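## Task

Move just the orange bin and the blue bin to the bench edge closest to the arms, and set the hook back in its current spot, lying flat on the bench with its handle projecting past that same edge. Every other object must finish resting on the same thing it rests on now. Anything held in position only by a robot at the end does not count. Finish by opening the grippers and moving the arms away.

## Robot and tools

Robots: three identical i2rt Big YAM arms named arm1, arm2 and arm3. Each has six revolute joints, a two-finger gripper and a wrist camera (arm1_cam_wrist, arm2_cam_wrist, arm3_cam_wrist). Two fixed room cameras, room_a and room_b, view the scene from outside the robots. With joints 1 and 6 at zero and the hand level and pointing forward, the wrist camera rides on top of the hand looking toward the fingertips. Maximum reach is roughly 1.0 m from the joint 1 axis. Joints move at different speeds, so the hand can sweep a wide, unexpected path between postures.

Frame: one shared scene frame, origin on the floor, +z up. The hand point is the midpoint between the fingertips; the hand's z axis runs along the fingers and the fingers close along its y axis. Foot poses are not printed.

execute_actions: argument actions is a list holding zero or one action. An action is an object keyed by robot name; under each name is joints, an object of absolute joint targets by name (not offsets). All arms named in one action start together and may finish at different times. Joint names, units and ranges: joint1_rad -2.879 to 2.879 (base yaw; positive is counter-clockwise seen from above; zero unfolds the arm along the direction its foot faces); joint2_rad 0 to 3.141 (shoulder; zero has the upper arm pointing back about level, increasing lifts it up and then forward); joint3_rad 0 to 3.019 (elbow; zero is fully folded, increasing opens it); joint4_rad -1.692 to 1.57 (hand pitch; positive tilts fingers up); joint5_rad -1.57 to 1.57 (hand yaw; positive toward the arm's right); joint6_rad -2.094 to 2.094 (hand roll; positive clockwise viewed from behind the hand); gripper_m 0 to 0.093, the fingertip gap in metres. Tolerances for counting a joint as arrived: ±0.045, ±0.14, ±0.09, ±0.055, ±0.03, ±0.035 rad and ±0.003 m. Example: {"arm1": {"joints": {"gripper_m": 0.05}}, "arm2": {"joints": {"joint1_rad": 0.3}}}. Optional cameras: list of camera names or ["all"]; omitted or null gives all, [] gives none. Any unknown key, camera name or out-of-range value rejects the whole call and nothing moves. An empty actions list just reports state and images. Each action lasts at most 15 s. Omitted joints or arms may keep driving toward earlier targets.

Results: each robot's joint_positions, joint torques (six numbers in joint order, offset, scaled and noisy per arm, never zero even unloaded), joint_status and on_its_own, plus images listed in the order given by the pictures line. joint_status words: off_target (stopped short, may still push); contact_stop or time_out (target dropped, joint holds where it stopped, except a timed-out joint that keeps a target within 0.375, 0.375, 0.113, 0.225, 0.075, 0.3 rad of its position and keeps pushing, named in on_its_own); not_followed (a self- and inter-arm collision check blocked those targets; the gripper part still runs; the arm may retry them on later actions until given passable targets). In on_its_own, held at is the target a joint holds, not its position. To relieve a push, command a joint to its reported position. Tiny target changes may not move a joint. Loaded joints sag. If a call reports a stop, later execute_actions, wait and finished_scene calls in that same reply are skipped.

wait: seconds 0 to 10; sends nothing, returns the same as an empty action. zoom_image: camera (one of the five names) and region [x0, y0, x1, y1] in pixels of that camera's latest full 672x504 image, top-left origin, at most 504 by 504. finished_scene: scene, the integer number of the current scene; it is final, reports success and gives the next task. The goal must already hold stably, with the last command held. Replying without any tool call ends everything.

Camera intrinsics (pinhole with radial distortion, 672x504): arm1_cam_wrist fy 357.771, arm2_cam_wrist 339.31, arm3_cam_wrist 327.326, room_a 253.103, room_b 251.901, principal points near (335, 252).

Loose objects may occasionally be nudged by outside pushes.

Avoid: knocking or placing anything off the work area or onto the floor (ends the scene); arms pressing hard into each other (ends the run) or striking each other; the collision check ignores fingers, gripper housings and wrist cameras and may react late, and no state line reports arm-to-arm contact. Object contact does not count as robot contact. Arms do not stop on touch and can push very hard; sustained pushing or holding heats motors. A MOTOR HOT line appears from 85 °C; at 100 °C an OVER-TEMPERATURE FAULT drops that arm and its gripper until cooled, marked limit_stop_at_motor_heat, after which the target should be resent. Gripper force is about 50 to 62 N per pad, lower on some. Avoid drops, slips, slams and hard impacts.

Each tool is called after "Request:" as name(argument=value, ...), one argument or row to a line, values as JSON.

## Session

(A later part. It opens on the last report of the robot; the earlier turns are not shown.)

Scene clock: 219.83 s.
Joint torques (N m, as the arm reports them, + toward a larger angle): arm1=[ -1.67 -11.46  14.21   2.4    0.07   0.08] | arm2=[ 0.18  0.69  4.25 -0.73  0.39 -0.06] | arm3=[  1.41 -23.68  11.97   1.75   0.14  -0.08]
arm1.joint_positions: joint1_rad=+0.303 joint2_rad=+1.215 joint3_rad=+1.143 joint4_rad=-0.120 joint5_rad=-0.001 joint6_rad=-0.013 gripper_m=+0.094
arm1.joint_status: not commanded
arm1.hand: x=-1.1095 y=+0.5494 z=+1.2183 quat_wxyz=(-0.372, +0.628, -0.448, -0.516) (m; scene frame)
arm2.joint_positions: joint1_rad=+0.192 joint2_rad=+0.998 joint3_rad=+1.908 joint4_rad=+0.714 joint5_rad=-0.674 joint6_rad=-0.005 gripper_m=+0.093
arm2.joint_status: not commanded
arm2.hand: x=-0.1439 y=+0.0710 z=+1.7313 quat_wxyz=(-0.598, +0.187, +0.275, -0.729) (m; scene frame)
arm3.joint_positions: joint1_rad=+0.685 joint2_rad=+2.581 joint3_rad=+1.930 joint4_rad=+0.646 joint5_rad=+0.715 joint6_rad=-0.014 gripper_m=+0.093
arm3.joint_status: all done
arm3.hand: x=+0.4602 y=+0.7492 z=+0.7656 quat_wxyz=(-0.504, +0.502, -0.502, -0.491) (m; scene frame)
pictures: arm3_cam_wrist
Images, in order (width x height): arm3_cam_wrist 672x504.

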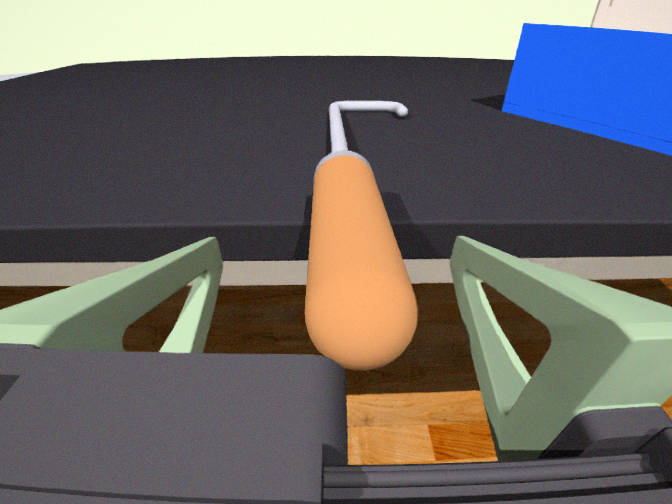

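Request:
execute_actions(
  actions=[
    {"arm3":{"joints":{"joint4_rad":0.7,"joint1_rad":0.672}}},
  ],
  cameras=[],
)

Request:
execute_actions(
  actions=[
    {"arm3":{"joints":{"gripper_m":0}}},
  ],
  cameras=[],
)

Request:
execute_actions(
  actions=[
    {"arm3":{"joints":{"joint2_rad":2.0,"joint6_rad":-1.3}}},
  ],
  cameras=[],
)

Request:
execute_actions(
  actions=[
    {"arm3":{"joints":{"joint1_rad":-0.478,"joint5_rad":-0.33}}},
  ],
  cameras=[],
)

Request:
execute_actions(
  actions=[
    {"arm3":{"joints":{"joint3_rad":1.48,"joint2_rad":2.15,"joint4_rad":0.78,"joint6_rad":0}}},
  ],
  cameras=["arm3_cam_wrist"],
)

Request:
execute_actions(
  actions=[
    {"arm3":{"joints":{"joint2_rad":2.345,"joint4_rad":0.91}}},
  ],
  cameras=["arm3_cam_wrist"],
)

Scene clock: 227.23 s.
Joint torques (N m, as the arm reports them, + toward a larger angle): arm1=[ -1.67 -11.46  14.22   2.4    0.08   0.08] | arm2=[ 0.21  0.93  4.3  -0.75  0.42 -0.04] | arm3=[ -0.03 -24.09  11.82   2.19   0.15  -0.09]
arm1.joint_positions: joint1_rad=+0.303 joint2_rad=+1.215 joint3_rad=+1.143 joint4_rad=-0.120 joint5_rad=-0.001 joint6_rad=-0.013 gripper_m=+0.094
arm1.joint_status: not commanded
arm1.hand: x=-1.1095 y=+0.5494 z=+1.2183 quat_wxyz=(-0.372, +0.628, -0.448, -0.516) (m; scene frame)
arm2.joint_positions: joint1_rad=+0.192 joint2_rad=+0.998 joint3_rad=+1.908 joint4_rad=+0.714 joint5_rad=-0.674 joint6_rad=-0.005 gripper_m=+0.093
arm2.joint_status: not commanded
arm2.hand: x=-0.1439 y=+0.0710 z=+1.7313 quat_wxyz=(-0.598, +0.187, +0.275, -0.729) (m; scene frame)
arm3.joint_positions: joint1_rad=+0.683 joint2_rad=+2.581 joint3_rad=+1.930 joint4_rad=+0.685 joint5_rad=+0.715 joint6_rad=-0.014 gripper_m=+0.093
arm3.joint_status: all done
arm3.hand: x=+0.4620 y=+0.7503 z=+0.7735 quat_wxyz=(-0.506, +0.488, -0.502, -0.504) (m; scene frame)
pictures: none
No camera images: the call's "cameras" was empty. Leave "cameras" out to get every camera's image.

Scene clock: 227.93 s.
Joint torques (N m, as the arm reports them, + toward a larger angle): arm1=[ -1.68 -11.45  14.22   2.4    0.07   0.08] | arm2=[ 0.3   0.93  4.25 -0.73  0.42 -0.04] | arm3=[ -0.41 -24.38  11.78   2.22   0.15  -0.09]
arm1.joint_positions: joint1_rad=+0.303 joint2_rad=+1.215 joint3_rad=+1.143 joint4_rad=-0.120 joint5_rad=-0.001 joint6_rad=-0.013 gripper_m=+0.094
arm1.joint_status: not commanded
arm1.hand: x=-1.1095 y=+0.5494 z=+1.2183 quat_wxyz=(-0.372, +0.628, -0.448, -0.516) (m; scene frame)
arm2.joint_positions: joint1_rad=+0.192 joint2_rad=+0.998 joint3_rad=+1.908 joint4_rad=+0.714 joint5_rad=-0.674 joint6_rad=-0.005 gripper_m=+0.093
arm2.joint_status: not commanded
arm2.hand: x=-0.1439 y=+0.0710 z=+1.7313 quat_wxyz=(-0.598, +0.187, +0.275, -0.729) (m; scene frame)
arm3.joint_positions: joint1_rad=+0.683 joint2_rad=+2.581 joint3_rad=+1.930 joint4_rad=+0.686 joint5_rad=+0.715 joint6_rad=-0.014 gripper_m=+0.030
arm3.joint_status: gripper_m off_target (ended at +0.030, target +0.000)
arm3.hand: x=+0.4624 y=+0.7505 z=+0.7736 quat_wxyz=(-0.506, +0.487, -0.502, -0.504) (m; scene frame)
pictures: none
No camera images: the call's "cameras" was empty. Leave "cameras" out to get every camera's image.

Scene clock: 231.17 s.
Joint torques (N m, as the arm reports them, + toward a larger angle): arm1=[ -1.67 -11.45  14.22   2.39   0.07   0.08] | arm2=[ 0.22  0.84  4.24 -0.71  0.41 -0.04] | arm3=[  0.48 -21.98  13.23   1.69  -0.57  -0.43]
arm1.joint_positions: joint1_rad=+0.303 joint2_rad=+1.215 joint3_rad=+1.143 joint4_rad=-0.120 joint5_rad=-0.001 joint6_rad=-0.013 gripper_m=+0.094
arm1.joint_status: not commanded
arm1.hand: x=-1.1095 y=+0.5494 z=+1.2183 quat_wxyz=(-0.372, +0.628, -0.448, -0.516) (m; scene frame)
arm2.joint_positions: joint1_rad=+0.192 joint2_rad=+0.998 joint3_rad=+1.908 joint4_rad=+0.714 joint5_rad=-0.674 joint6_rad=-0.005 gripper_m=+0.093
arm2.joint_status: not commanded
arm2.hand: x=-0.1439 y=+0.0710 z=+1.7313 quat_wxyz=(-0.598, +0.187, +0.275, -0.729) (m; scene frame)
arm3.joint_positions: joint1_rad=+0.679 joint2_rad=+2.037 joint3_rad=+1.931 joint4_rad=+0.684 joint5_rad=+0.729 joint6_rad=-1.257 gripper_m=+0.030
arm3.joint_status: joint6_rad time_out (moved -1.243 of -1.286); the others done
arm3.on_its_own: joint6_rad reads -1.257 and still pushes toward -1.300 since a time_out
arm3.hand: x=+0.5226 y=+0.6914 z=+1.2321 quat_wxyz=(-0.799, +0.498, -0.226, -0.249) (m; scene frame)
pictures: none
No camera images: the call's "cameras" was empty. Leave "cameras" out to get every camera's image.

not run: a stop came earlier in this reply.

not run: a stop came earlier in this reply.

not run: a stop came earlier in this reply.

Request:
execute_actions(
  actions=[
    {"arm3":{"joints":{"joint1_rad":-0.478,"joint5_rad":-0.33}}},
  ],
  cameras=[],
)

Request:
execute_actions(
  actions=[
    {"arm3":{"joints":{"joint3_rad":1.48,"joint2_rad":2.1,"joint4_rad":0.78,"joint6_rad":0}}},
  ],
  cameras=["arm3_cam_wrist"],
)

Request:
execute_actions(
  actions=[
    {"arm3":{"joints":{"joint2_rad":2.345,"joint4_rad":0.91}}},
  ],
  cameras=["arm3_cam_wrist"],
)

Scene clock: 237.13 s.
Joint torques (N m, as the arm reports them, + toward a larger angle): arm1=[ -1.69 -11.43  14.21   2.39   0.07   0.08] | arm2=[ 0.32  0.88  4.4  -0.7   0.44 -0.03] | arm3=[  0.15 -22.77  13.19   2.34   0.29  -0.34]
arm1.joint_positions: joint1_rad=+0.303 joint2_rad=+1.215 joint3_rad=+1.143 joint4_rad=-0.120 joint5_rad=-0.001 joint6_rad=-0.013 gripper_m=+0.094
arm1.joint_status: not commanded
arm1.hand: x=-1.1095 y=+0.5494 z=+1.2183 quat_wxyz=(-0.372, +0.628, -0.448, -0.516) (m; scene frame)
arm2.joint_positions: joint1_rad=+0.192 joint2_rad=+0.998 joint3_rad=+1.908 joint4_rad=+0.714 joint5_rad=-0.674 joint6_rad=-0.005 gripper_m=+0.093
arm2.joint_status: not commanded
arm2.hand: x=-0.1439 y=+0.0710 z=+1.7313 quat_wxyz=(-0.598, +0.187, +0.275, -0.729) (m; scene frame)
arm3.joint_positions: joint1_rad=-0.470 joint2_rad=+2.037 joint3_rad=+1.931 joint4_rad=+0.672 joint5_rad=-0.332 joint6_rad=-1.258 gripper_m=+0.030
arm3.joint_status: all done
arm3.on_its_own: joint6_rad reads -1.258 and still pushes toward -1.300 since a time_out
arm3.hand: x=+1.2629 y=+0.7746 z=+1.2446 quat_wxyz=(-0.866, +0.497, -0.045, -0.019) (m; scene frame)
pictures: none
No camera images: the call's "cameras" was empty. Leave "cameras" out to get every camera's image.

Scene clock: 239.17 s.
Joint torques (N m, as the arm reports them, + toward a larger angle): arm1=[ -1.66 -11.43  14.21   2.4    0.07   0.08] | arm2=[ 0.03  0.78  4.25 -0.71  0.41 -0.04] | arm3=[  0.88 -21.25  12.12   2.07   0.05   0.25]
arm1.joint_positions: joint1_rad=+0.303 joint2_rad=+1.215 joint3_rad=+1.143 joint4_rad=-0.120 joint5_rad=-0.001 joint6_rad=-0.013 gripper_m=+0.094
arm1.joint_status: not commanded
arm1.hand: x=-1.1095 y=+0.5494 z=+1.2183 quat_wxyz=(-0.372, +0.628, -0.448, -0.516) (m; scene frame)
arm2.joint_positions: joint1_rad=+0.192 joint2_rad=+0.998 joint3_rad=+1.908 joint4_rad=+0.714 joint5_rad=-0.674 joint6_rad=-0.005 gripper_m=+0.093
arm2.joint_status: not commanded
arm2.hand: x=-0.1439 y=+0.0710 z=+1.7313 quat_wxyz=(-0.598, +0.187, +0.275, -0.729) (m; scene frame)
arm3.joint_positions: joint1_rad=-0.474 joint2_rad=+2.123 joint3_rad=+1.457 joint4_rad=+0.768 joint5_rad=-0.327 joint6_rad=-0.028 gripper_m=+0.030
arm3.joint_status: all done
arm3.hand: x=+1.2574 y=+0.7550 z=+0.9255 quat_wxyz=(-0.568, +0.459, -0.494, -0.471) (m; scene frame)
pictures: arm3_cam_wrist
Images, in order (width x height): arm3_cam_wrist 672x504.

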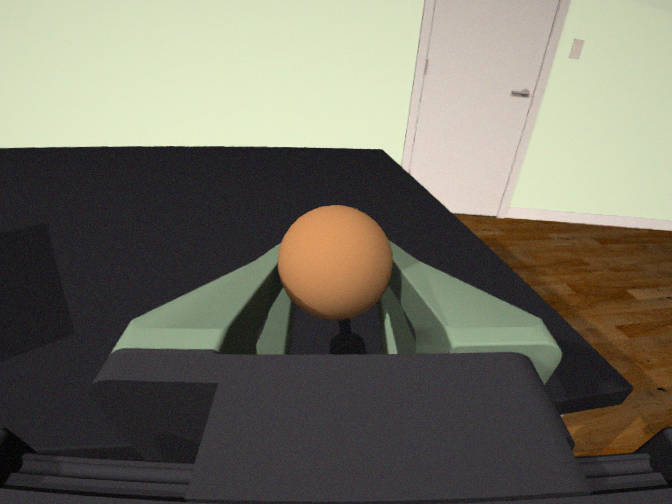

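Scene clock: 240.27 s.
Joint torques (N m, as the arm reports them, + toward a larger angle): arm1=[ -1.69 -11.45  14.21   2.39   0.07   0.08] | arm2=[ 0.3   0.67  4.22 -0.65  0.42 -0.03] | arm3=[  0.54 -21.08  10.52   1.61   0.02   0.11]
arm1.joint_positions: joint1_rad=+0.303 joint2_rad=+1.215 joint3_rad=+1.143 joint4_rad=-0.120 joint5_rad=-0.001 joint6_rad=-0.013 gripper_m=+0.094
arm1.joint_status: not commanded
arm1.hand: x=-1.1095 y=+0.5494 z=+1.2183 quat_wxyz=(-0.372, +0.628, -0.448, -0.516) (m; scene frame)
arm2.joint_positions: joint1_rad=+0.192 joint2_rad=+0.998 joint3_rad=+1.908 joint4_rad=+0.714 joint5_rad=-0.674 joint6_rad=-0.005 gripper_m=+0.093
arm2.joint_status: not commanded
arm2.hand: x=-0.1439 y=+0.0710 z=+1.7313 quat_wxyz=(-0.598, +0.187, +0.275, -0.729) (m; scene frame)
arm3.joint_positions: joint1_rad=-0.474 joint2_rad=+2.354 joint3_rad=+1.457 joint4_rad=+0.913 joint5_rad=-0.328 joint6_rad=-0.017 gripper_m=+0.030
arm3.joint_status: all done
arm3.hand: x=+1.2558 y=+0.7524 z=+0.7758 quat_wxyz=(-0.538, +0.469, -0.525, -0.464) (m; scene frame)
pictures: arm3_cam_wrist
Images, in order (width x height): arm3_cam_wrist 672x504.

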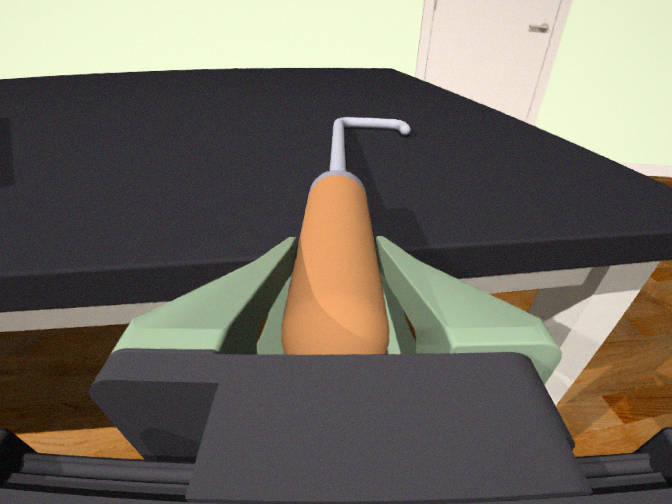

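Request:
execute_actions(
  actions=[
    {"arm3":{"joints":{"gripper_m":0.093}}},
  ],
  cameras=[],
)

Request:
execute_actions(
  actions=[
    {"arm3":{"joints":{"joint1_rad":-0.54,"joint2_rad":2.1,"joint3_rad":0.95,"joint4_rad":1.15}}},
  ],
  cameras=["arm3_cam_wrist","room_a"],
)

Request:
finished_scene(
  scene=1,
)

Scene clock: 243.57 s.
Joint torques (N m, as the arm reports them, + toward a larger angle): arm1=[ -1.68 -11.42  14.21   2.39   0.07   0.08] | arm2=[ 0.24  1.09  4.27 -0.72  0.42 -0.02] | arm3=[  0.58 -21.37  10.52   1.54  -0.02   0.14]
arm1.joint_positions: joint1_rad=+0.303 joint2_rad=+1.215 joint3_rad=+1.143 joint4_rad=-0.120 joint5_rad=-0.001 joint6_rad=-0.013 gripper_m=+0.094
arm1.joint_status: not commanded
arm1.hand: x=-1.1095 y=+0.5494 z=+1.2183 quat_wxyz=(-0.372, +0.628, -0.448, -0.516) (m; scene frame)
arm2.joint_positions: joint1_rad=+0.192 joint2_rad=+0.998 joint3_rad=+1.908 joint4_rad=+0.714 joint5_rad=-0.674 joint6_rad=-0.005 gripper_m=+0.093
arm2.joint_status: not commanded
arm2.hand: x=-0.1439 y=+0.0710 z=+1.7313 quat_wxyz=(-0.598, +0.187, +0.275, -0.729) (m; scene frame)
arm3.joint_positions: joint1_rad=-0.474 joint2_rad=+2.354 joint3_rad=+1.457 joint4_rad=+0.913 joint5_rad=-0.328 joint6_rad=-0.016 gripper_m=+0.093
arm3.joint_status: all done
arm3.hand: x=+1.2558 y=+0.7524 z=+0.7758 quat_wxyz=(-0.538, +0.469, -0.525, -0.464) (m; scene frame)
pictures: none
No camera images: the call's "cameras" was empty. Leave "cameras" out to get every camera's image.

Scene clock: 244.97 s.
Joint torques (N m, as the arm reports them, + toward a larger angle): arm1=[ -1.66 -11.44  14.21   2.4    0.07   0.08] | arm2=[ 0.38  0.59  4.27 -0.7   0.41 -0.05] | arm3=[  1.89 -15.41   6.04   1.78   0.03   0.14]
arm1.joint_positions: joint1_rad=+0.303 joint2_rad=+1.215 joint3_rad=+1.143 joint4_rad=-0.120 joint5_rad=-0.001 joint6_rad=-0.013 gripper_m=+0.094
arm1.joint_status: not commanded
arm1.hand: x=-1.1095 y=+0.5494 z=+1.2183 quat_wxyz=(-0.372, +0.628, -0.448, -0.516) (m; scene frame)
arm2.joint_positions: joint1_rad=+0.192 joint2_rad=+0.998 joint3_rad=+1.908 joint4_rad=+0.714 joint5_rad=-0.674 joint6_rad=-0.005 gripper_m=+0.093
arm2.joint_status: not commanded
arm2.hand: x=-0.1439 y=+0.0710 z=+1.7313 quat_wxyz=(-0.598, +0.187, +0.275, -0.729) (m; scene frame)
arm3.joint_positions: joint1_rad=-0.548 joint2_rad=+2.090 joint3_rad=+0.952 joint4_rad=+1.146 joint5_rad=-0.328 joint6_rad=-0.015 gripper_m=+0.093
arm3.joint_status: all done
arm3.hand: x=+1.2363 y=+0.6012 z=+0.8012 quat_wxyz=(-0.551, +0.450, -0.545, -0.443) (m; scene frame)
pictures: arm3_cam_wrist, room_a
Images, in order (width x height): arm3_cam_wrist 672x504, room_a 672x504.

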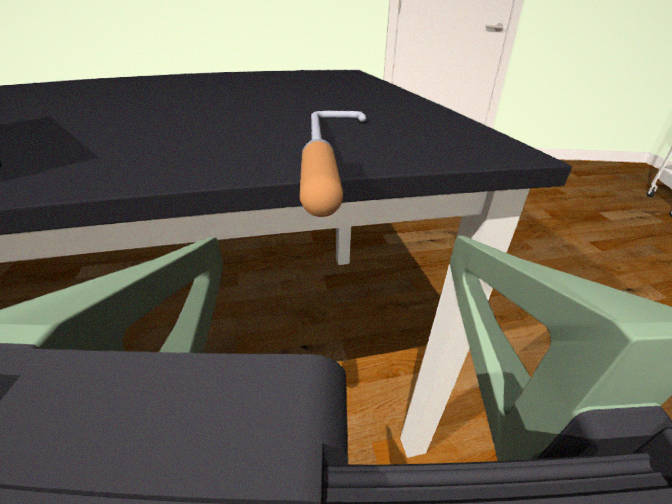

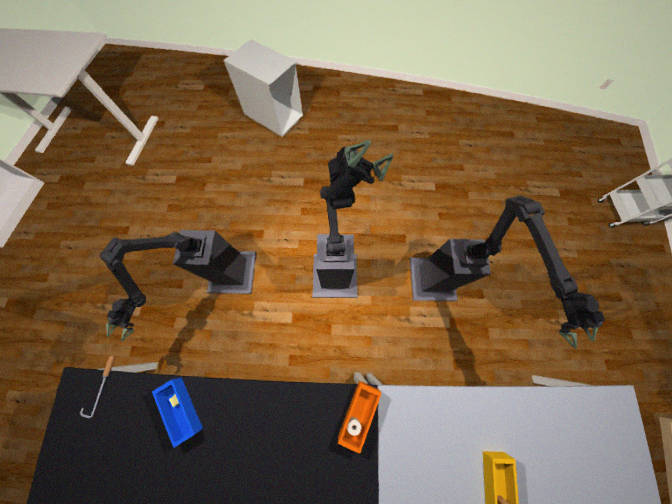

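The scene is finished: the task was done.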